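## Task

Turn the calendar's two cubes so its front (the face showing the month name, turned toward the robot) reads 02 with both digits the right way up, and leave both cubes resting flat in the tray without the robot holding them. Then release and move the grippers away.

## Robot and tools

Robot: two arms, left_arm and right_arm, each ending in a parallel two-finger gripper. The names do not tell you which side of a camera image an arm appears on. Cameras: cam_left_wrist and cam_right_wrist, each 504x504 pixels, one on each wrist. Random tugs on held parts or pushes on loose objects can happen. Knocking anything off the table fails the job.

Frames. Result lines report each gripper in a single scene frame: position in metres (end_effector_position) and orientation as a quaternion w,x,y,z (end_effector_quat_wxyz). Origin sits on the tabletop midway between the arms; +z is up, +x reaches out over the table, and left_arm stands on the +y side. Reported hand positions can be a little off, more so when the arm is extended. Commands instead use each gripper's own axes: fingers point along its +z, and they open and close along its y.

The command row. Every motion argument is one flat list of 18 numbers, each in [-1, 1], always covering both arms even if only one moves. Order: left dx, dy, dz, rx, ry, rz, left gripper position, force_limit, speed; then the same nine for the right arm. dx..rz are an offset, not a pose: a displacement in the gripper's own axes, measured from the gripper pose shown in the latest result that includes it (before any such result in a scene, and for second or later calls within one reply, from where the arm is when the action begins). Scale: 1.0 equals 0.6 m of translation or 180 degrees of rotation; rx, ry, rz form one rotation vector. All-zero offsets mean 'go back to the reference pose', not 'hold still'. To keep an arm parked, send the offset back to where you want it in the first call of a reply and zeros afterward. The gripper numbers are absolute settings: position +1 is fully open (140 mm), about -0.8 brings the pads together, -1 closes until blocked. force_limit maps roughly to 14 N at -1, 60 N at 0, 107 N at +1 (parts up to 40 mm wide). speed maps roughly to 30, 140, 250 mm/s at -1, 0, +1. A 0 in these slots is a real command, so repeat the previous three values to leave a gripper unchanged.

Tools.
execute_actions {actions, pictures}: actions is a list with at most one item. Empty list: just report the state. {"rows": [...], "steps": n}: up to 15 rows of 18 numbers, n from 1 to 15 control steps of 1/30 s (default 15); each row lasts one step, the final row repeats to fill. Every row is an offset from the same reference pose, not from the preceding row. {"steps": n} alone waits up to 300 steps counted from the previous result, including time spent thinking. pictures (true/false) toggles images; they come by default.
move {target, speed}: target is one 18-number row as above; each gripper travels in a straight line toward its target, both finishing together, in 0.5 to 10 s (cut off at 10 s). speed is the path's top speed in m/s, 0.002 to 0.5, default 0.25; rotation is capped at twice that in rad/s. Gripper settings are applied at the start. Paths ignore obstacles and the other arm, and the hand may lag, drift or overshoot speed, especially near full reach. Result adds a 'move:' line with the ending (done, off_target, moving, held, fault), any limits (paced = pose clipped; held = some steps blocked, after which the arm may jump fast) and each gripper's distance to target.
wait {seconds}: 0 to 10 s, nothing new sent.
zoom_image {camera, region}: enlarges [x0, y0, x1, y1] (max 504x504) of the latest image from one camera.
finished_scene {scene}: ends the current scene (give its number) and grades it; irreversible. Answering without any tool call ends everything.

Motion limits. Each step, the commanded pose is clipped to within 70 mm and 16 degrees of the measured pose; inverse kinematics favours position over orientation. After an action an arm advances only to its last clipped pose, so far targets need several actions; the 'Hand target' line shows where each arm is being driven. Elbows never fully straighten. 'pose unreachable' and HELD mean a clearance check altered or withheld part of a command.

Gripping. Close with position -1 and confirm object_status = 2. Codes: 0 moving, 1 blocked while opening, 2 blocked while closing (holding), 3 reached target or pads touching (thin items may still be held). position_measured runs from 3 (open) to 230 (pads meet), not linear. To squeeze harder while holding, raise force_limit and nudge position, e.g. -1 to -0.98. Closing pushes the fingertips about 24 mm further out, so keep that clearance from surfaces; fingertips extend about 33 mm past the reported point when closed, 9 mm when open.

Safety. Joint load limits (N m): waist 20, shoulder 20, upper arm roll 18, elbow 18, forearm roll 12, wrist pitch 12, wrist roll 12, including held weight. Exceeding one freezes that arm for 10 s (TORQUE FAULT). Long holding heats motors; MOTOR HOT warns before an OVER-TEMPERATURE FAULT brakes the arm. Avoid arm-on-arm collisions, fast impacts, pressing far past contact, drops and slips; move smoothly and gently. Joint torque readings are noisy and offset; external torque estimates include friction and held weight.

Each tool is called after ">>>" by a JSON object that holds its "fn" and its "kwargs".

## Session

>>> {"fn": "execute_actions", "kwargs": {"actions": []}}

Scene clock: 0.00 s of 7600.00 s.
left_arm: end_effector_position=(+0.5970, -0.0224, +0.1517) position_measured=3 object_status=3 end_effector_quat_wxyz=(+0.043, +0.247, +0.962, -0.109) | right_arm: end_effector_position=(+0.0281, -0.5375, +0.1926) position_measured=3 object_status=3 end_effector_quat_wxyz=(-0.264, -0.176, +0.788, +0.528)
Joint positions: left_arm=[-0.545  0.508 -0.187 -1.594 -0.113  2.245  1.554] | right_arm=[-0.873  0.316  0.032 -2.109 -0.166  1.169  0.139]
Joint velocities: left_arm=[ 0.     0.002  0.001  0.002 -0.002 -0.001 -0.001] | right_arm=[-0.     0.    -0.001  0.001  0.001  0.001  0.001]
Joint torques (N m, as the joint torque sensors report them, + toward a larger angle): no reading
External joint torques (N m, as the arm's controller estimates them; a push from outside toward a larger angle lowers the number): no reading
Hand target (left_arm): +0.597, -0.022, +0.152; +0.043, +0.247, +0.962, -0.109
Hand target (right_arm): +0.028, -0.538, +0.193; -0.264, -0.176, +0.788, +0.528

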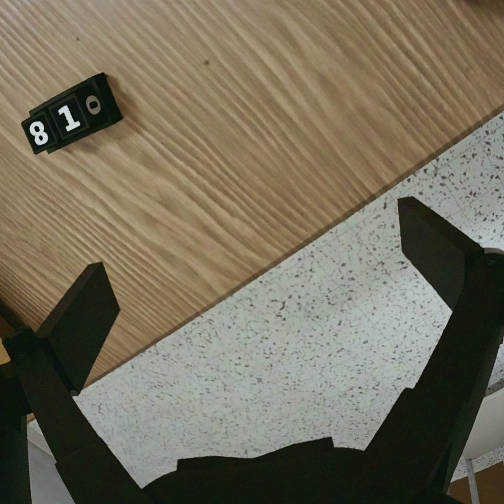

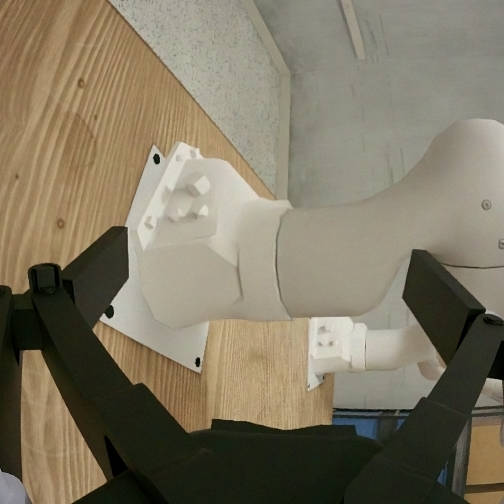

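>>> {"fn": "move", "kwargs": {"target": [0.31,-0.247,-0.078,-0.07,0.028,-0.159,1,0,0,0,0,0,0,0,0,1,0,0], "speed": 0.3}}

Scene clock: 11.13 s of 7600.00 s.
left_arm: end_effector_position=(+0.3613, -0.0480, +0.1976) position_measured=3 object_status=3 end_effector_quat_wxyz=(+0.001, +0.005, +1.000, -0.001) | right_arm: end_effector_position=(+0.0281, -0.5375, +0.1926) position_measured=3 object_status=3 end_effector_quat_wxyz=(-0.264, -0.176, +0.788, +0.528)
Joint positions: left_arm=[-0.918  0.125 -0.128 -1.97   0.018  2.097  0.646] | right_arm=[-0.873  0.316  0.032 -2.109 -0.166  1.169  0.139]
Joint velocities: left_arm=[ 0.001  0.001  0.    -0.     0.001 -0.003 -0.03 ] | right_arm=[-0.002  0.     0.     0.    -0.    -0.    -0.001]
Joint torques (N m, as the joint torque sensors report them, + toward a larger angle): left_arm=[ -0.5  -34.41   0.49  23.74   1.46   2.15  -0.27] | right_arm=[  0.84 -35.25   0.04  16.98   0.35  -1.47   0.21]
External joint torques (N m, as the arm's controller estimates them; a push from outside toward a larger angle lowers the number): left_arm=[-0.58  1.06  0.82  0.11  0.77 -0.3  -0.27] | right_arm=[ 0.94 -0.41 -0.27  0.19  0.15  0.03  0.16]
Hand target (left_arm): +0.362, -0.047, +0.197; +0.001, -0.001, +1.000, +0.001
Hand target (right_arm): +0.028, -0.538, +0.193; -0.264, -0.176, +0.788, +0.528
Off the commanded pose (left_arm): 0.004 m, 1 deg.
Off the commanded pose (right_arm): 0.000 m, 0 deg.
After step 90, 5.97 s passed at rest.
move: off_target (left_arm); limits=paced

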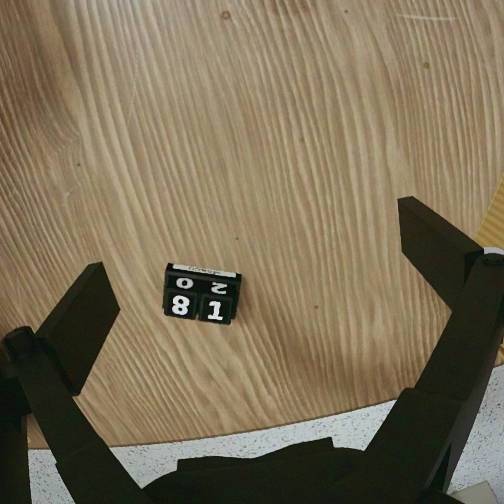

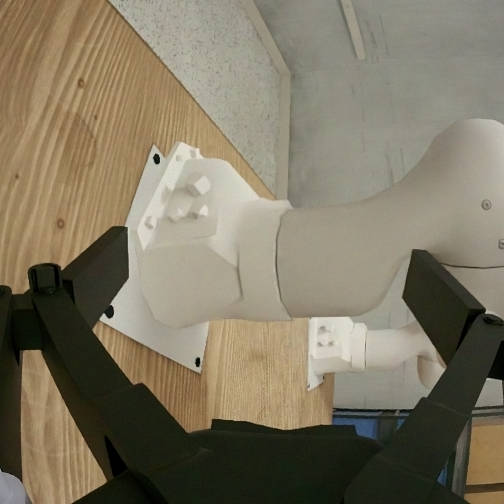

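>>> {"fn": "zoom_image", "kwargs": {"camera": "cam_left_wrist", "region": [150, 250, 260, 340]}}

Region (150, 250, 260, 340) of cam_left_wrist's 504x504 image, scaled by 4.582, with more detail than that image has; it fills the top 412 rows of this view, and the rest is white.

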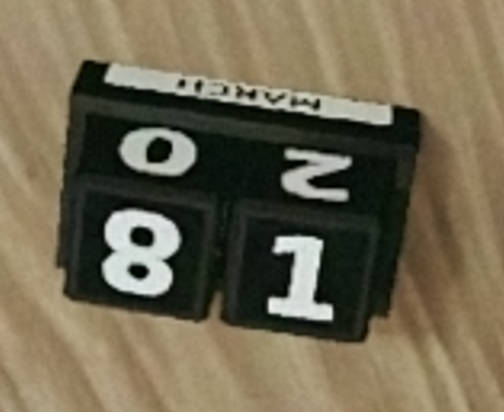

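>>> {"fn": "move", "kwargs": {"target": [-0.138,-0.153,0.12,0,0,-0.383,0.1,-0.3,-0.6,0,0,0,0,0,0,1,0,0], "speed": 0.3}}

Scene clock: 30.53 s of 7600.00 s.
left_arm: end_effector_position=(+0.4445, -0.1426, +0.1287) position_measured=117 object_status=3 end_effector_quat_wxyz=(-0.001, -0.556, +0.831, -0.003) | right_arm: end_effector_position=(+0.0281, -0.5375, +0.1926) position_measured=3 object_status=3 end_effector_quat_wxyz=(-0.264, -0.176, +0.788, +0.528)
Joint positions: left_arm=[-1.192  0.586  0.21  -1.478 -0.133  2.056 -0.445] | right_arm=[-0.873  0.316  0.032 -2.109 -0.166  1.169  0.139]
Joint velocities: left_arm=[ 0.     0.002  0.     0.002  0.    -0.003 -0.028] | right_arm=[-0.001  0.     0.    -0.002  0.     0.001  0.001]
Joint torques (N m, as the joint torque sensors report them, + toward a larger angle): left_arm=[ -0.58 -46.65   5.17  23.75  -0.06   2.13  -0.3 ] | right_arm=[  0.72 -35.28   0.2   17.05   0.36  -1.48   0.22]
External joint torques (N m, as the arm's controller estimates them; a push from outside toward a larger angle lowers the number): left_arm=[-0.73  2.06  0.99 -0.04 -0.78 -0.41 -0.3 ] | right_arm=[ 0.7  -0.49 -0.22  0.32  0.15  0.03  0.16]
Hand target (left_arm): +0.443, -0.143, +0.128; -0.002, -0.562, +0.827, -0.002
Hand target (right_arm): +0.028, -0.538, +0.193; -0.264, -0.176, +0.788, +0.528
Off the commanded pose (left_arm): 0.004 m, 1 deg.
Off the commanded pose (right_arm): 0.000 m, 0 deg.
After step 90, 13.43 s passed at rest.
move: off_target (left_arm)

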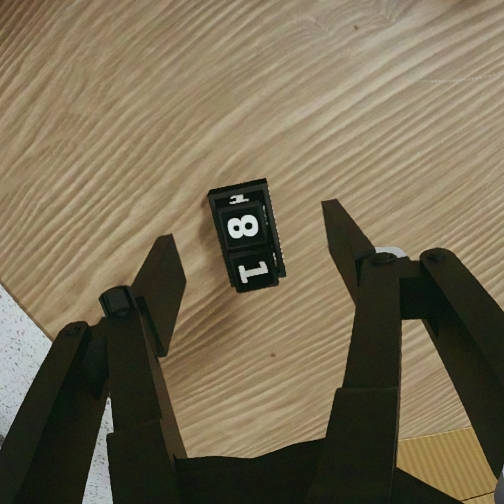

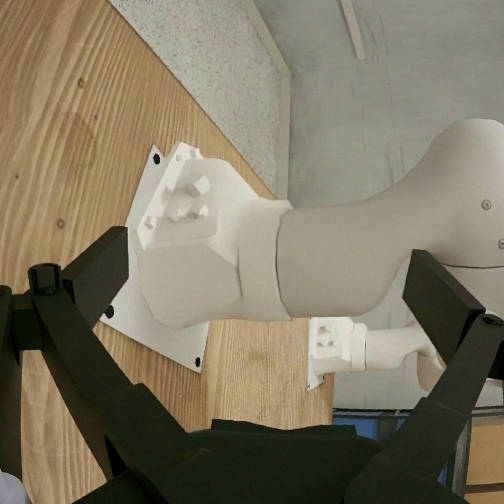

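>>> {"fn": "move", "kwargs": {"target": [-0.026,-0.008,0.085,0,0,0,0.1,-0.3,-0.6,0,0,0,0,0,0,1,0,0], "speed": 0.12}}

Scene clock: 36.13 s of 7600.00 s.
left_arm: end_effector_position=(+0.4545, -0.1294, +0.0767) position_measured=117 object_status=3 end_effector_quat_wxyz=(-0.000, -0.559, +0.829, -0.000) | right_arm: end_effector_position=(+0.0281, -0.5375, +0.1926) position_measured=3 object_status=3 end_effector_quat_wxyz=(-0.264, -0.176, +0.788, +0.528)
Joint positions: left_arm=[-1.166  0.637  0.199 -1.533 -0.141  2.156 -0.424] | right_arm=[-0.873  0.316  0.032 -2.109 -0.166  1.169  0.139]
Joint velocities: left_arm=[ 0.003 -0.001 -0.003  0.001  0.     0.011  0.008] | right_arm=[-0.001 -0.    -0.001  0.     0.    -0.    -0.001]
Joint torques (N m, as the joint torque sensors report them, + toward a larger angle): left_arm=[  1.19 -49.19   3.53  22.24   0.33   2.91   0.02] | right_arm=[  0.57 -35.16   0.11  17.08   0.34  -1.45   0.18]
External joint torques (N m, as the arm's controller estimates them; a push from outside toward a larger angle lowers the number): left_arm=[ 1.32  0.24 -0.63 -0.97 -0.35  0.39  0.02] | right_arm=[ 0.63 -0.38 -0.24  0.34  0.14  0.06  0.12]
Hand target (left_arm): +0.455, -0.131, +0.078; -0.001, -0.557, +0.831, -0.003
Hand target (right_arm): +0.028, -0.538, +0.193; -0.264, -0.176, +0.788, +0.528
Off the commanded pose (left_arm): 0.001 m, 0 deg.
Off the commanded pose (right_arm): 0.000 m, 0 deg.
After step 90, 1.60 s passed at rest.
move: done

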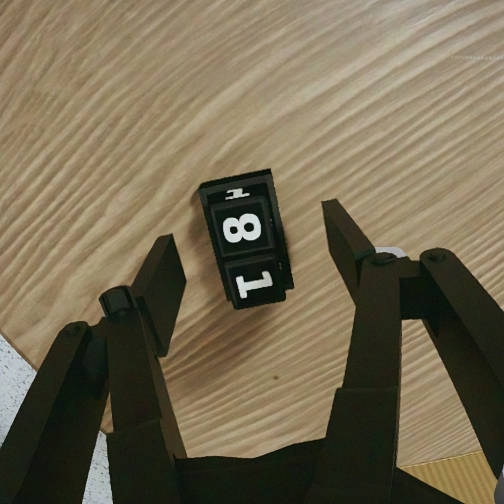

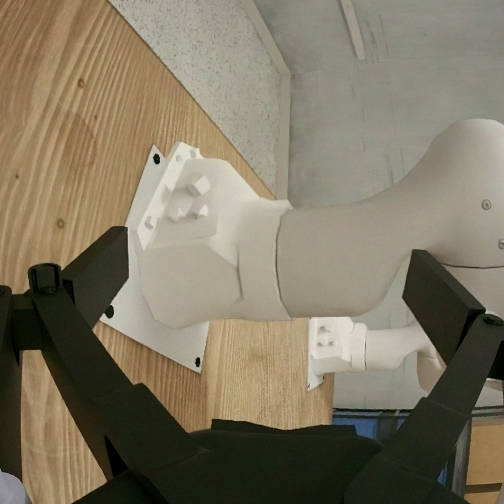

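>>> {"fn": "move", "kwargs": {"target": [-0.003,-0.009,0.033,0,0,0,-0.15,-0.3,-0.6,0,0,0,0,0,0,1,0,0], "speed": 0.06}}

>>> {"fn": "zoom_image", "kwargs": {"camera": "cam_left_wrist", "region": [150, 150, 370, 370]}}

Scene clock: 41.83 s of 7600.00 s.
left_arm: end_effector_position=(+0.4596, -0.1281, +0.0565) position_measured=148 object_status=3 end_effector_quat_wxyz=(+0.001, -0.560, +0.828, +0.003) | right_arm: end_effector_position=(+0.0281, -0.5375, +0.1926) position_measured=3 object_status=3 end_effector_quat_wxyz=(-0.264, -0.176, +0.788, +0.528)
Joint positions: left_arm=[-1.157  0.676  0.196 -1.521 -0.145  2.177 -0.42 ] | right_arm=[-0.873  0.316  0.032 -2.109 -0.166  1.169  0.139]
Joint velocities: left_arm=[ 0.002 -0.    -0.004  0.006  0.     0.009  0.001] | right_arm=[-0.001 -0.001 -0.001  0.     0.     0.001 -0.   ]
Joint torques (N m, as the joint torque sensors report them, + toward a larger angle): left_arm=[  1.02 -48.46   3.16  22.81  -0.03   2.75   0.12] | right_arm=[  0.41 -35.27   0.17  17.26   0.35  -1.45   0.2 ]
External joint torques (N m, as the arm's controller estimates them; a push from outside toward a larger angle lowers the number): left_arm=[ 1.02  1.38 -1.24  0.04 -0.7   0.27  0.12] | right_arm=[ 0.44 -0.43 -0.21  0.5   0.15  0.05  0.15]
Hand target (left_arm): +0.460, -0.130, +0.057; +0.000, -0.559, +0.829, -0.000
Hand target (right_arm): +0.028, -0.538, +0.193; -0.264, -0.176, +0.788, +0.528
Off the commanded pose (left_arm): 0.002 m, 0 deg.
Off the commanded pose (right_arm): 0.000 m, 0 deg.
After step 90, 1.93 s passed at rest.
move: done

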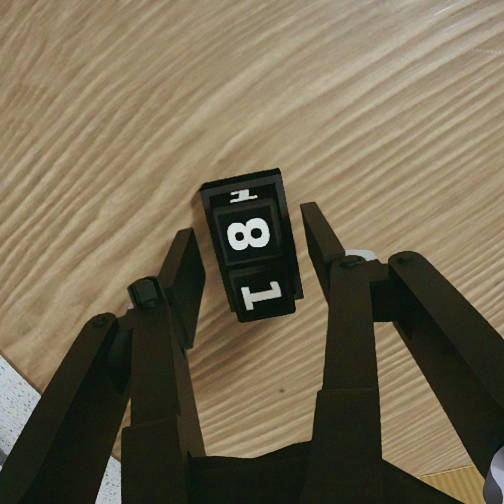

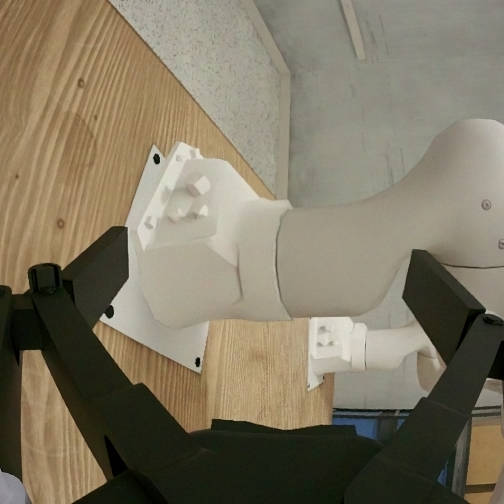

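Region (150, 150, 370, 370) of cam_left_wrist's 504x504 image, scaled by 2.291, with more detail than that image has.

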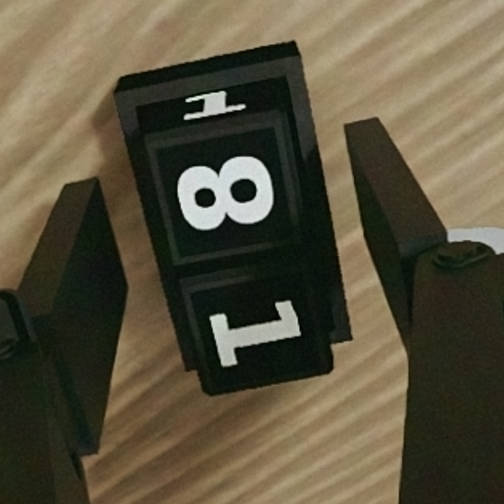

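>>> {"fn": "move", "kwargs": {"target": [0.018,0,0.005,0,0,0,-0.15,-0.3,-0.6,0,0,0,0,0,0,1,0,0], "speed": 0.04}}

>>> {"fn": "move", "kwargs": {"target": [0,0,0,0,0,0,-1,-0.3,-0.6,0,0,0,0,0,0,1,0,0]}}

>>> {"fn": "move", "kwargs": {"target": [0,0,-0.03,0,0,0,-1,-0.3,-0.6,0,0,0,0,0,0,1,0,0], "speed": 0.03}}

Scene clock: 50.53 s of 7600.00 s.
left_arm: end_effector_position=(+0.4575, -0.1371, +0.0540) position_measured=148 object_status=3 end_effector_quat_wxyz=(+0.003, -0.558, +0.830, +0.001) | right_arm: end_effector_position=(+0.0281, -0.5375, +0.1926) position_measured=3 object_status=3 end_effector_quat_wxyz=(-0.264, -0.176, +0.788, +0.528)
Joint positions: left_arm=[-1.166  0.696  0.195 -1.494 -0.145  2.173 -0.426] | right_arm=[-0.873  0.316  0.032 -2.109 -0.166  1.169  0.139]
Joint velocities: left_arm=[ 0.     0.002 -0.     0.004  0.001 -0.005 -0.008] | right_arm=[ 0.    -0.     0.     0.     0.001  0.001 -0.002]
Joint torques (N m, as the joint torque sensors report them, + toward a larger angle): left_arm=[ -0.65 -48.59   4.56  22.4    0.05   2.11  -0.37] | right_arm=[  0.72 -35.32   0.03  17.05   0.34  -1.47   0.19]
External joint torques (N m, as the arm's controller estimates them; a push from outside toward a larger angle lowers the number): left_arm=[-0.86  1.77 -0.07 -0.46 -0.63 -0.39 -0.37] | right_arm=[ 0.68 -0.4  -0.41  0.24  0.13  0.03  0.13]
Hand target (left_arm): +0.456, -0.138, +0.053; +0.001, -0.560, +0.828, +0.003
Hand target (right_arm): +0.028, -0.538, +0.193; -0.264, -0.176, +0.788, +0.528
Off the commanded pose (left_arm): 0.002 m, 0 deg.
Off the commanded pose (right_arm): 0.000 m, 0 deg.
After step 90, 4.97 s passed at rest.
move: done

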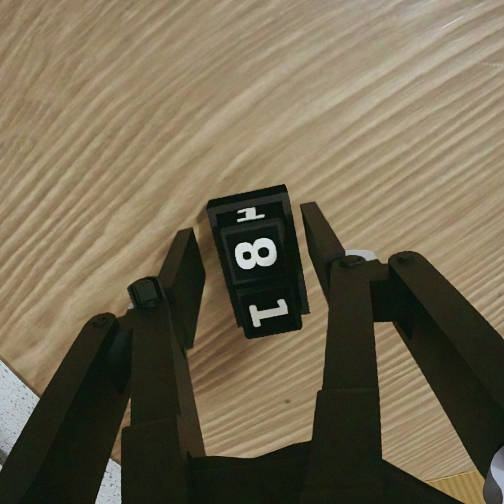

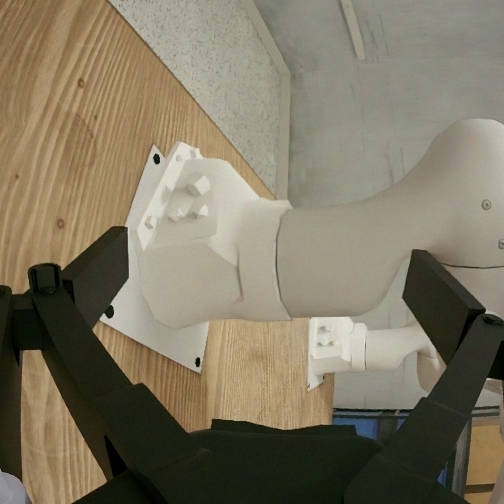

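Scene clock: 51.10 s of 7600.00 s.
left_arm: end_effector_position=(+0.4576, -0.1372, +0.0542) position_measured=188 object_status=2 end_effector_quat_wxyz=(+0.003, -0.558, +0.830, +0.001) | right_arm: end_effector_position=(+0.0281, -0.5375, +0.1926) position_measured=3 object_status=3 end_effector_quat_wxyz=(-0.264, -0.176, +0.788, +0.528)
Joint positions: left_arm=[-1.166  0.695  0.195 -1.494 -0.145  2.173 -0.426] | right_arm=[-0.873  0.316  0.032 -2.109 -0.166  1.169  0.139]
Joint velocities: left_arm=[ 0.    -0.     0.001  0.001 -0.002 -0.     0.   ] | right_arm=[ 0.     0.001 -0.     0.001 -0.002 -0.001 -0.001]
Joint torques (N m, as the joint torque sensors report them, + toward a larger angle): left_arm=[  0.41 -49.17   4.61  21.86   0.7    2.51  -0.09] | right_arm=[  0.48 -35.2    0.16  16.88   0.34  -1.47   0.21]
External joint torques (N m, as the arm's controller estimates them; a push from outside toward a larger angle lowers the number): left_arm=[ 0.24  1.4   0.   -1.11  0.03 -0.01 -0.09] | right_arm=[ 0.52 -0.41 -0.19  0.11  0.14  0.03  0.16]
Hand target (left_arm): +0.458, -0.137, +0.054; +0.003, -0.558, +0.830, +0.001
Hand target (right_arm): +0.028, -0.538, +0.193; -0.264, -0.176, +0.788, +0.528
Off the commanded pose (left_arm): 0.000 m, 0 deg.
Off the commanded pose (right_arm): 0.000 m, 0 deg.
move: done

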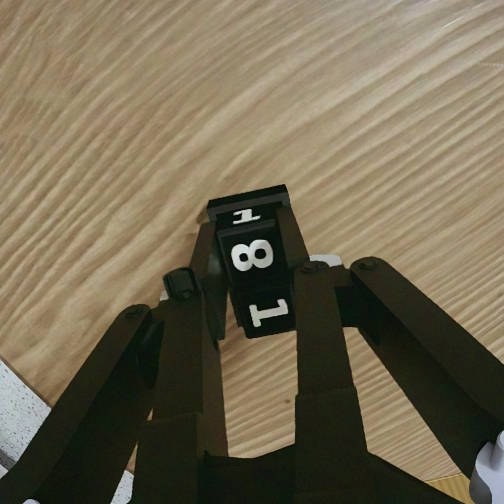

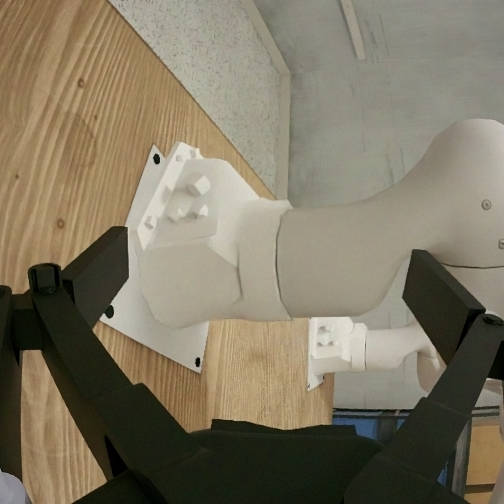

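Scene clock: 52.00 s of 7600.00 s.
left_arm: end_effector_position=(+0.4574, -0.1377, +0.0711) position_measured=188 object_status=2 end_effector_quat_wxyz=(+0.001, -0.558, +0.830, +0.000) | right_arm: end_effector_position=(+0.0281, -0.5375, +0.1926) position_measured=3 object_status=3 end_effector_quat_wxyz=(-0.264, -0.176, +0.788, +0.528)
Joint positions: left_arm=[-1.166  0.672  0.197 -1.489 -0.143  2.146 -0.426] | right_arm=[-0.873  0.316  0.032 -2.109 -0.166  1.169  0.139]
Joint velocities: left_arm=[ 0.001  0.    -0.    -0.    -0.    -0.009  0.001] | right_arm=[ 0.001 -0.001 -0.     0.    -0.    -0.     0.001]
Joint torques (N m, as the joint torque sensors report them, + toward a larger angle): left_arm=[ -0.96 -49.59   5.58  22.92   1.44   2.07  -0.22] | right_arm=[  0.72 -34.99  -0.1   16.92   0.35  -1.5    0.18]
External joint torques (N m, as the arm's controller estimates them; a push from outside toward a larger angle lowers the number): left_arm=[-1.1   0.46  1.12 -0.17  0.76 -0.44 -0.22] | right_arm=[ 0.68 -0.2  -0.54  0.18  0.14  0.01  0.13]
Hand target (left_arm): +0.457, -0.137, +0.072; +0.002, -0.558, +0.830, +0.001
Hand target (right_arm): +0.028, -0.538, +0.193; -0.264, -0.176, +0.788, +0.528
Off the commanded pose (left_arm): 0.001 m, 0 deg.
Off the commanded pose (right_arm): 0.000 m, 0 deg.
move: done

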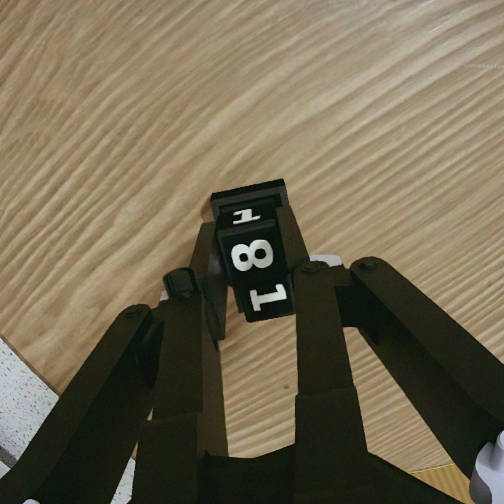

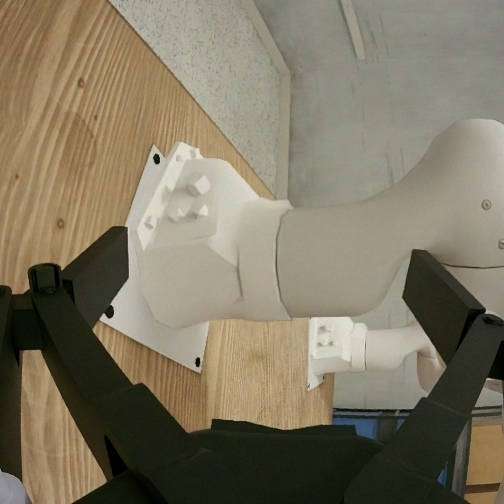

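>>> {"fn": "move", "kwargs": {"target": [0,0,-0.03,0,0,0,-1,-0.3,-0.6,0,0,0,0,0,0,1,0,0], "speed": 0.1}}

>>> {"fn": "move", "kwargs": {"target": [0,0.17,0,0,0,0,-1,-0.3,-0.6,0,0,0,0,0,0,1,0,0], "speed": 0.15}}

>>> {"fn": "move", "kwargs": {"target": [0,0,0.062,0,0,0,-1,-0.3,-0.6,0,0,0,0,0,0,1,0,0], "speed": 0.05}}

>>> {"fn": "move", "kwargs": {"target": [0,0,0.008,0,0,0,-1,-0.3,-0.6,0,0,0,0,0,0,1,0,0], "speed": 0.01}}

Scene clock: 63.63 s of 7600.00 s.
left_arm: end_effector_position=(+0.4578, -0.1381, +0.0885) position_measured=188 object_status=2 end_effector_quat_wxyz=(+0.001, -0.556, +0.831, -0.001) | right_arm: end_effector_position=(+0.0281, -0.5375, +0.1926) position_measured=3 object_status=3 end_effector_quat_wxyz=(-0.264, -0.176, +0.788, +0.528)
Joint positions: left_arm=[-1.167  0.649  0.199 -1.48  -0.137  2.118 -0.426] | right_arm=[-0.873  0.316  0.032 -2.109 -0.166  1.169  0.139]
Joint velocities: left_arm=[ 0.    -0.    -0.     0.    -0.    -0.011 -0.001] | right_arm=[-0.    -0.001  0.001  0.001  0.001 -0.    -0.   ]
Joint torques (N m, as the joint torque sensors report them, + toward a larger angle): left_arm=[ -0.08 -49.23   4.71  23.03   0.55   2.22  -0.22] | right_arm=[  0.67 -35.08  -0.15  17.04   0.34  -1.44   0.2 ]
External joint torques (N m, as the arm's controller estimates them; a push from outside toward a larger angle lowers the number): left_arm=[ 0.02  0.63  0.5  -0.37 -0.14 -0.3  -0.22] | right_arm=[ 0.74 -0.24 -0.49  0.28  0.14  0.06  0.15]
Hand target (left_arm): +0.457, -0.138, +0.089; +0.001, -0.558, +0.830, +0.000
Hand target (right_arm): +0.028, -0.538, +0.193; -0.264, -0.176, +0.788, +0.528
Off the commanded pose (left_arm): 0.001 m, 0 deg.
Off the commanded pose (right_arm): 0.000 m, 0 deg.
After step 200, 4.23 s passed at rest.
move: done

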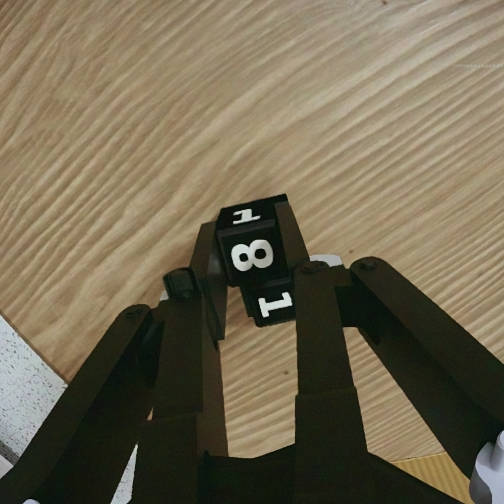

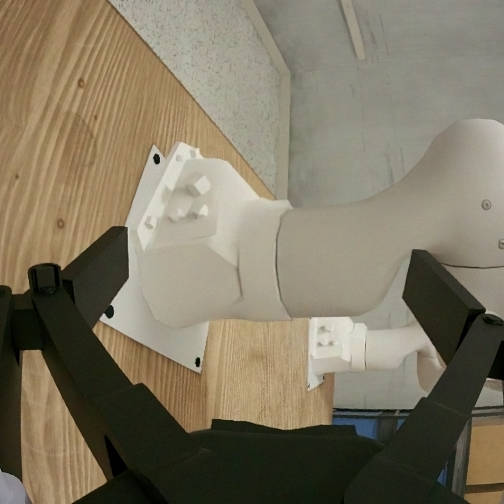

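Scene clock: 64.90 s of 7600.00 s.
left_arm: end_effector_position=(+0.3628, -0.0967, +0.0858) position_measured=188 object_status=2 end_effector_quat_wxyz=(+0.000, -0.553, +0.833, +0.002) | right_arm: end_effector_position=(+0.0281, -0.5375, +0.1926) position_measured=3 object_status=3 end_effector_quat_wxyz=(-0.264, -0.176, +0.788, +0.528)
Joint positions: left_arm=[-1.295  0.389  0.223 -1.91  -0.11   2.284 -0.497] | right_arm=[-0.873  0.316  0.032 -2.109 -0.166  1.169  0.139]
Joint velocities: left_arm=[-0.008 -0.001  0.005 -0.001 -0.001  0.011 -0.019] | right_arm=[ 0.    -0.001  0.001 -0.     0.001  0.    -0.001]
Joint torques (N m, as the joint torque sensors report them, + toward a larger angle): left_arm=[ -0.65 -41.55   3.64  20.45   1.12   2.84  -0.26] | right_arm=[  0.91 -35.04  -0.01  17.23   0.4   -1.47   0.18]
External joint torques (N m, as the arm's controller estimates them; a push from outside toward a larger angle lowers the number): left_arm=[-0.56 -0.2   0.64 -1.62  0.51  0.35 -0.26] | right_arm=[ 0.71 -0.18 -0.59  0.45  0.17  0.03  0.13]
Hand target (left_arm): +0.364, -0.097, +0.087; +0.002, -0.556, +0.831, -0.001
Hand target (right_arm): +0.028, -0.538, +0.193; -0.264, -0.176, +0.788, +0.528
Off the commanded pose (left_arm): 0.004 m, 1 deg.
Off the commanded pose (right_arm): 0.000 m, 0 deg.
move: off_target (left_arm)

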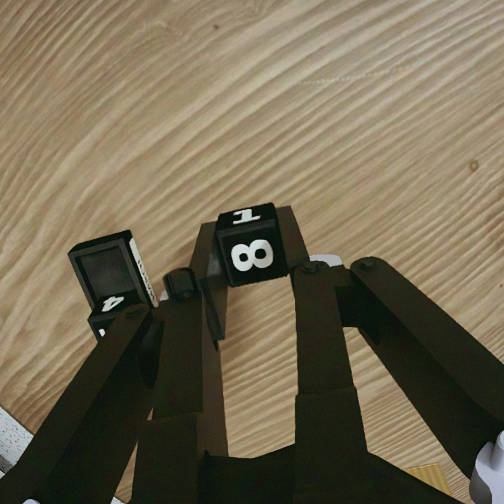

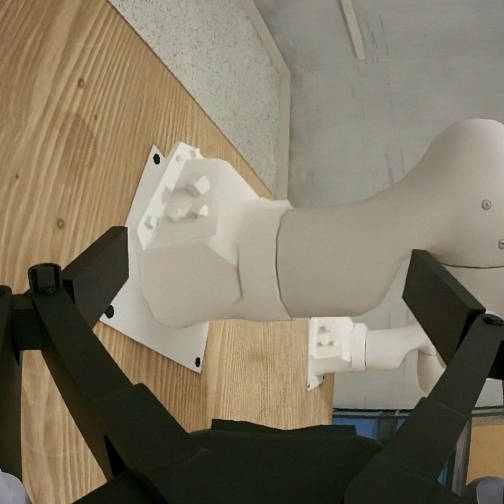

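Scene clock: 66.57 s of 7600.00 s.
left_arm: end_effector_position=(+0.3633, -0.0942, +0.0472) position_measured=188 object_status=2 end_effector_quat_wxyz=(+0.001, -0.555, +0.832, +0.004) | right_arm: end_effector_position=(+0.0281, -0.5375, +0.1926) position_measured=3 object_status=3 end_effector_quat_wxyz=(-0.264, -0.176, +0.788, +0.528)
Joint positions: left_arm=[-1.282  0.45   0.21  -1.925 -0.125  2.355 -0.491] | right_arm=[-0.873  0.316  0.032 -2.109 -0.166  1.169  0.139]
Joint velocities: left_arm=[-0.001  0.001 -0.003  0.001  0.001  0.003  0.001] | right_arm=[-0.001 -0.     0.001  0.     0.     0.     0.001]
Joint torques (N m, as the joint torque sensors report them, + toward a larger angle): left_arm=[ -0.07 -42.53   3.04  21.01   0.51   2.93   0.11] | right_arm=[  0.78 -35.2    0.09  16.94   0.33  -1.48   0.21]
External joint torques (N m, as the arm's controller estimates them; a push from outside toward a larger angle lowers the number): left_arm=[-0.08 -0.13 -0.34 -0.24 -0.07  0.45  0.11] | right_arm=[ 0.72 -0.3  -0.36  0.14  0.12  0.02  0.16]
Hand target (left_arm): +0.363, -0.097, +0.049; +0.001, -0.553, +0.833, +0.002
Hand target (right_arm): +0.028, -0.538, +0.193; -0.264, -0.176, +0.788, +0.528
Off the commanded pose (left_arm): 0.003 m, 0 deg.
Off the commanded pose (right_arm): 0.000 m, 0 deg.
move: done

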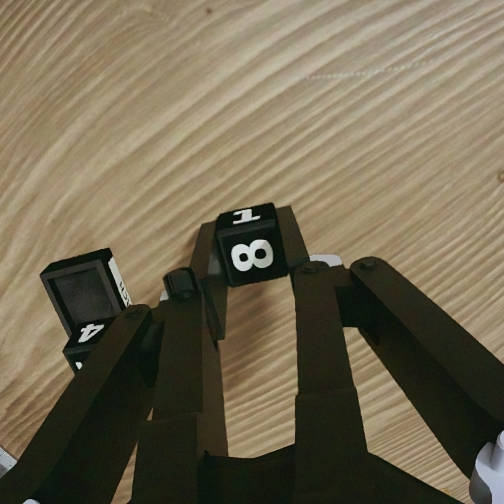

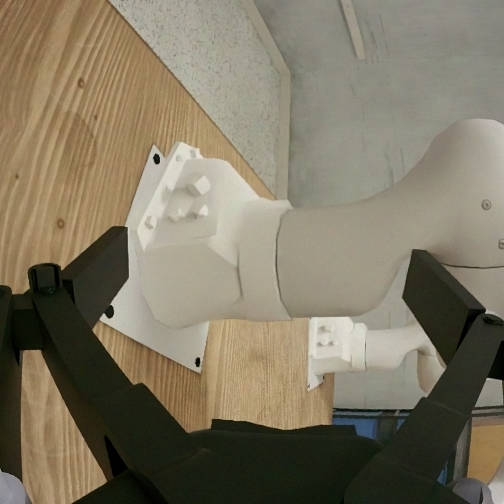

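Scene clock: 67.27 s of 7600.00 s.
left_arm: end_effector_position=(+0.3637, -0.0939, +0.0438) position_measured=188 object_status=2 end_effector_quat_wxyz=(+0.002, -0.555, +0.832, +0.005) | right_arm: end_effector_position=(+0.0281, -0.5375, +0.1926) position_measured=3 object_status=3 end_effector_quat_wxyz=(-0.264, -0.176, +0.788, +0.528)
Joint positions: left_arm=[-1.282  0.457  0.21  -1.925 -0.125  2.361 -0.491] | right_arm=[-0.873  0.316  0.032 -2.109 -0.166  1.169  0.139]
Joint velocities: left_arm=[-0.001 -0.002  0.001 -0.    -0.     0.005  0.001] | right_arm=[ 0.    -0.001 -0.     0.001  0.001 -0.     0.001]
Joint torques (N m, as the joint torque sensors report them, + toward a larger angle): left_arm=[  0.67 -40.44   2.95  19.79  -0.11   2.85   0.01] | right_arm=[  0.89 -35.03  -0.05  17.22   0.35  -1.47   0.19]
External joint torques (N m, as the arm's controller estimates them; a push from outside toward a larger angle lowers the number): left_arm=[ 0.66  2.38 -0.5  -1.6  -0.67  0.34  0.01] | right_arm=[ 0.88 -0.12 -0.47  0.4   0.15  0.03  0.13]
Hand target (left_arm): +0.363, -0.094, +0.042; +0.001, -0.555, +0.832, +0.004
Hand target (right_arm): +0.028, -0.538, +0.193; -0.264, -0.176, +0.788, +0.528
Off the commanded pose (left_arm): 0.001 m, 0 deg.
Off the commanded pose (right_arm): 0.000 m, 0 deg.
move: done

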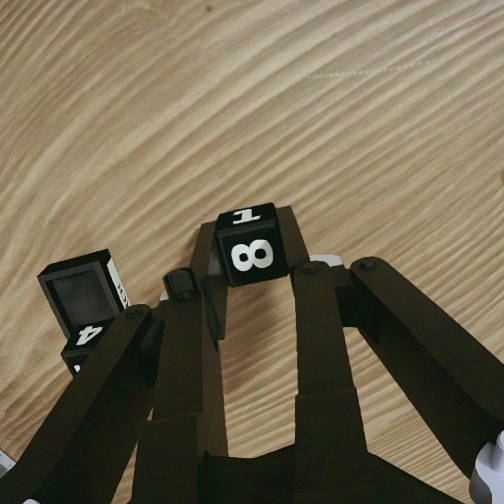

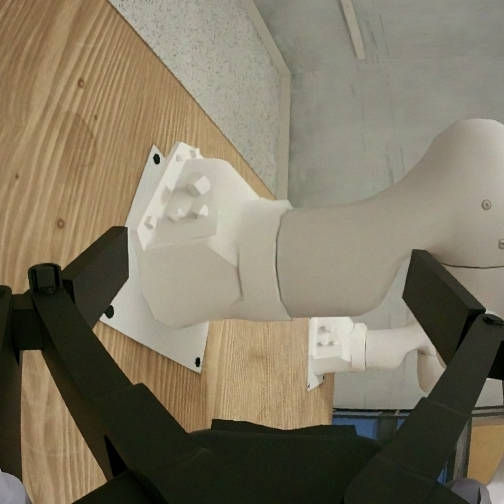

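>>> {"fn": "move", "kwargs": {"target": [0,0,0,0,0,0,-0.15,-0.3,-0.6,0,0,0,0,0,0,1,0,0]}}

>>> {"fn": "move", "kwargs": {"target": [0,0,-0.075,0,0,0,-0.15,-0.3,-0.6,0,0,0,0,0,0,1,0,0], "speed": 0.12}}

>>> {"fn": "move", "kwargs": {"target": [-0.05,-0.168,0,0,0,0,-0.15,-0.3,-0.6,0,0,0,0,0,0,1,0,0], "speed": 0.2}}

>>> {"fn": "move", "kwargs": {"target": [0,0,0.056,0,0,0,-0.15,-0.3,-0.6,0,0,0,0,0,0,1,0,0], "speed": 0.06}}

Scene clock: 79.20 s of 7600.00 s.
left_arm: end_effector_position=(+0.3639, -0.0941, +0.0438) position_measured=148 object_status=3 end_effector_quat_wxyz=(+0.002, -0.555, +0.832, +0.004) | right_arm: end_effector_position=(+0.0281, -0.5375, +0.1926) position_measured=3 object_status=3 end_effector_quat_wxyz=(-0.264, -0.176, +0.788, +0.528)
Joint positions: left_arm=[-1.282  0.457  0.21  -1.925 -0.125  2.361 -0.491] | right_arm=[-0.873  0.316  0.032 -2.109 -0.166  1.169  0.139]
Joint velocities: left_arm=[-0.     0.     0.002 -0.    -0.     0.001 -0.   ] | right_arm=[-0.001  0.001 -0.001  0.001 -0.001 -0.    -0.   ]
Joint torques (N m, as the joint torque sensors report them, + toward a larger angle): left_arm=[  0.09 -41.98   3.72  20.4    0.55   2.32  -0.09] | right_arm=[  0.72 -35.32   0.05  16.89   0.34  -1.45   0.18]
External joint torques (N m, as the arm's controller estimates them; a push from outside toward a larger angle lowers the number): left_arm=[-0.08  0.47  0.16 -0.76 -0.01 -0.17 -0.09] | right_arm=[ 0.69 -0.52 -0.38  0.13  0.14  0.05  0.12]
Hand target (left_arm): +0.364, -0.094, +0.044; +0.002, -0.555, +0.832, +0.005
Hand target (right_arm): +0.028, -0.538, +0.193; -0.264, -0.176, +0.788, +0.528
Off the commanded pose (left_arm): 0.000 m, 0 deg.
Off the commanded pose (right_arm): 0.000 m, 0 deg.
After step 90, 8.23 s passed at rest.
move: done

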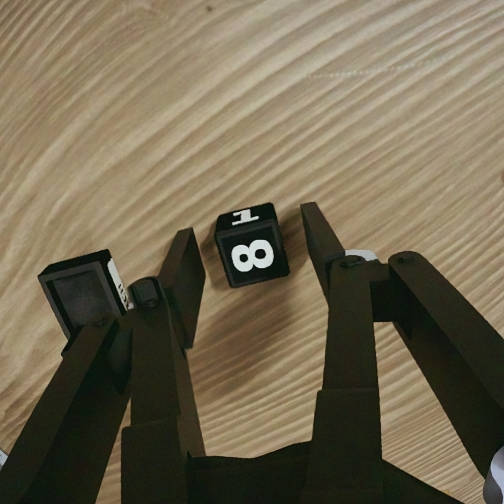

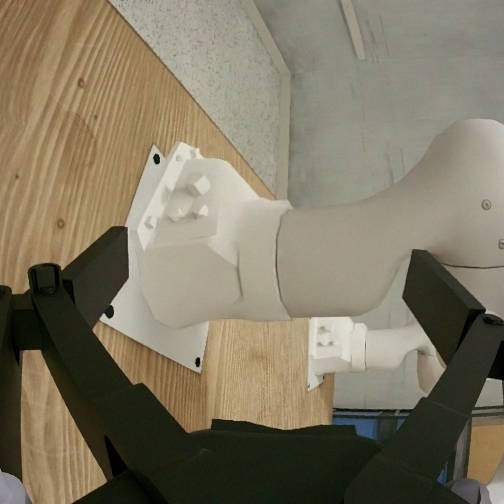

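Scene clock: 80.17 s of 7600.00 s.
left_arm: end_effector_position=(+0.3639, -0.0956, +0.0889) position_measured=148 object_status=3 end_effector_quat_wxyz=(+0.001, -0.554, +0.833, +0.002) | right_arm: end_effector_position=(+0.0281, -0.5375, +0.1926) position_measured=3 object_status=3 end_effector_quat_wxyz=(-0.264, -0.176, +0.788, +0.528)
Joint positions: left_arm=[-1.29   0.384  0.22  -1.908 -0.106  2.277 -0.499] | right_arm=[-0.873  0.316  0.032 -2.109 -0.166  1.169  0.139]
Joint velocities: left_arm=[-0.001 -0.001  0.     0.001  0.    -0.012 -0.005] | right_arm=[-0.     0.    -0.    -0.001  0.     0.001 -0.001]
Joint torques (N m, as the joint torque sensors report them, + toward a larger angle): left_arm=[ -0.63 -40.44   4.05  21.33   1.42   2.1   -0.36] | right_arm=[  0.62 -35.     0.11  17.06   0.35  -1.47   0.23]
External joint torques (N m, as the arm's controller estimates them; a push from outside toward a larger angle lowers the number): left_arm=[-0.58  1.05  1.07 -0.95  0.81 -0.42 -0.36] | right_arm=[ 0.71 -0.26 -0.21  0.35  0.15  0.04  0.18]
Hand target (left_arm): +0.363, -0.094, +0.089; +0.002, -0.555, +0.832, +0.004
Hand target (right_arm): +0.028, -0.538, +0.193; -0.264, -0.176, +0.788, +0.528
Off the commanded pose (left_arm): 0.001 m, 0 deg.
Off the commanded pose (right_arm): 0.000 m, 0 deg.
move: done

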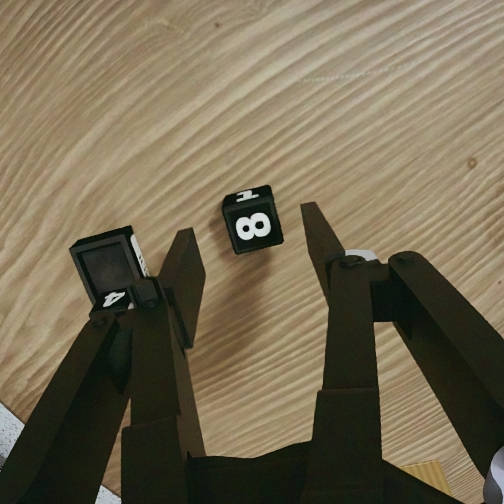

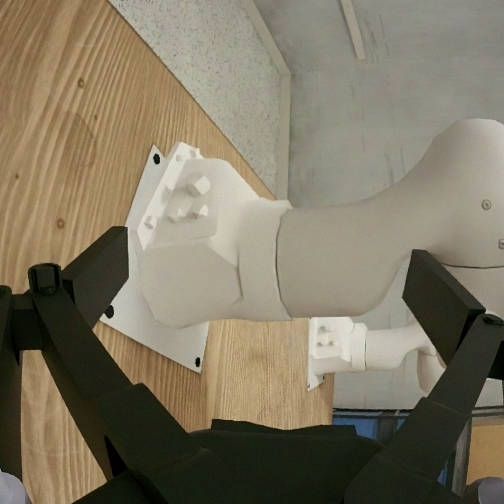

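Scene clock: 81.37 s of 7600.00 s.
left_arm: end_effector_position=(+0.4684, -0.1103, +0.0910) position_measured=148 object_status=3 end_effector_quat_wxyz=(+0.000, -0.558, +0.830, -0.001) | right_arm: end_effector_position=(+0.0281, -0.5375, +0.1926) position_measured=3 object_status=3 end_effector_quat_wxyz=(-0.264, -0.176, +0.788, +0.528)
Joint positions: left_arm=[-1.134  0.599  0.198 -1.557 -0.132  2.144 -0.393] | right_arm=[-0.873  0.316  0.032 -2.109 -0.166  1.169  0.139]
Joint velocities: left_arm=[ 0.004  0.001 -0.001  0.002 -0.    -0.012  0.022] | right_arm=[-0.001  0.     0.002  0.     0.002 -0.    -0.001]
Joint torques (N m, as the joint torque sensors report them, + toward a larger angle): left_arm=[  0.59 -46.41   3.41  23.31   1.33   2.12   0.11] | right_arm=[  0.93 -35.09   0.14  17.21   0.33  -1.51   0.17]
External joint torques (N m, as the arm's controller estimates them; a push from outside toward a larger angle lowers the number): left_arm=[ 0.74  1.95 -0.52  0.12  0.65 -0.39  0.11] | right_arm=[ 0.85 -0.28 -0.33  0.45  0.11  0.    0.12]
Hand target (left_arm): +0.468, -0.109, +0.090; +0.000, -0.554, +0.833, +0.002
Hand target (right_arm): +0.028, -0.538, +0.193; -0.264, -0.176, +0.788, +0.528
Off the commanded pose (left_arm): 0.004 m, 1 deg.
Off the commanded pose (right_arm): 0.000 m, 0 deg.
move: off_target (left_arm)

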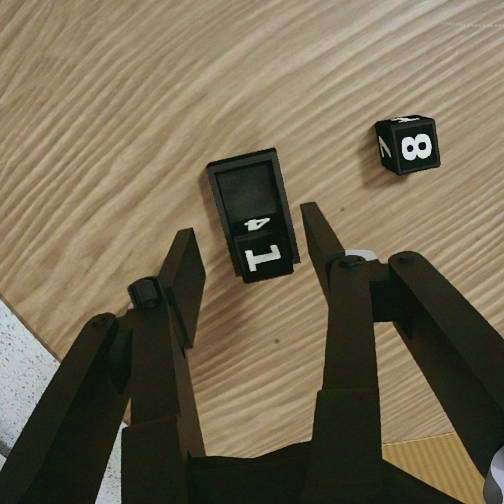

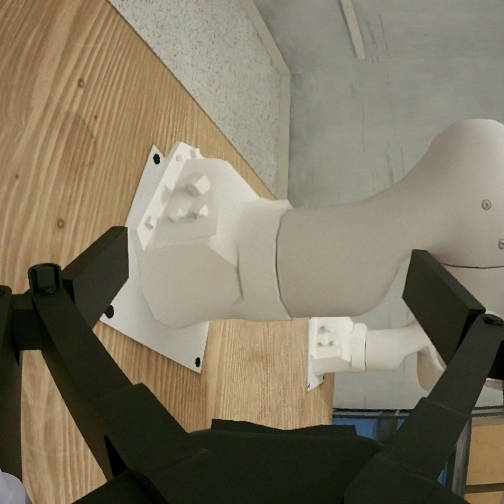

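Scene clock: 82.27 s of 7600.00 s.
left_arm: end_effector_position=(+0.4682, -0.1093, +0.0576) position_measured=148 object_status=3 end_effector_quat_wxyz=(+0.001, -0.559, +0.829, +0.002) | right_arm: end_effector_position=(+0.0281, -0.5375, +0.1926) position_measured=3 object_status=3 end_effector_quat_wxyz=(-0.264, -0.176, +0.788, +0.528)
Joint positions: left_arm=[-1.131  0.644  0.192 -1.572 -0.139  2.199 -0.393] | right_arm=[-0.873  0.316  0.032 -2.109 -0.166  1.169  0.139]
Joint velocities: left_arm=[ 0.003  0.001 -0.002  0.001 -0.001  0.016  0.002] | right_arm=[ 0.001 -0.     0.     0.    -0.    -0.001 -0.   ]
Joint torques (N m, as the joint torque sensors report them, + toward a larger angle): left_arm=[  1.2  -47.94   3.52  21.45  -0.05   2.8    0.15] | right_arm=[  0.6  -35.16   0.16  17.08   0.36  -1.49   0.21]
External joint torques (N m, as the arm's controller estimates them; a push from outside toward a larger angle lowers the number): left_arm=[ 1.44  1.27 -0.52 -1.38 -0.7   0.29  0.15] | right_arm=[ 0.62 -0.28 -0.23  0.28  0.16  0.02  0.16]
Hand target (left_arm): +0.469, -0.110, +0.058; +0.000, -0.558, +0.830, -0.001
Hand target (right_arm): +0.028, -0.538, +0.193; -0.264, -0.176, +0.788, +0.528
Off the commanded pose (left_arm): 0.001 m, 0 deg.
Off the commanded pose (right_arm): 0.000 m, 0 deg.
move: done

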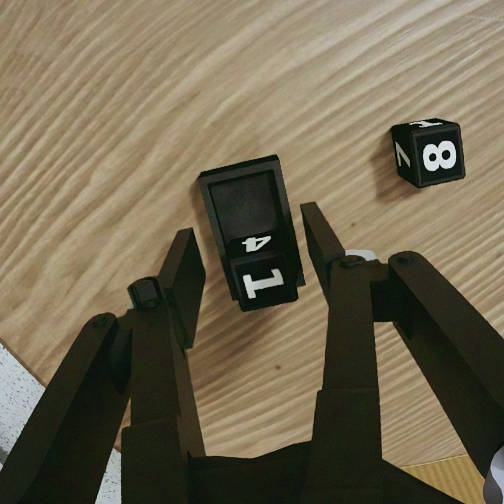

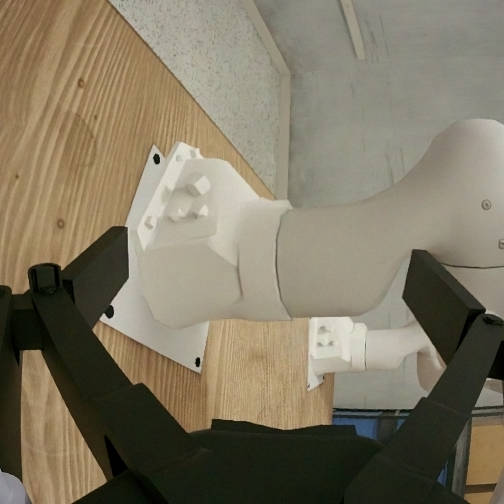

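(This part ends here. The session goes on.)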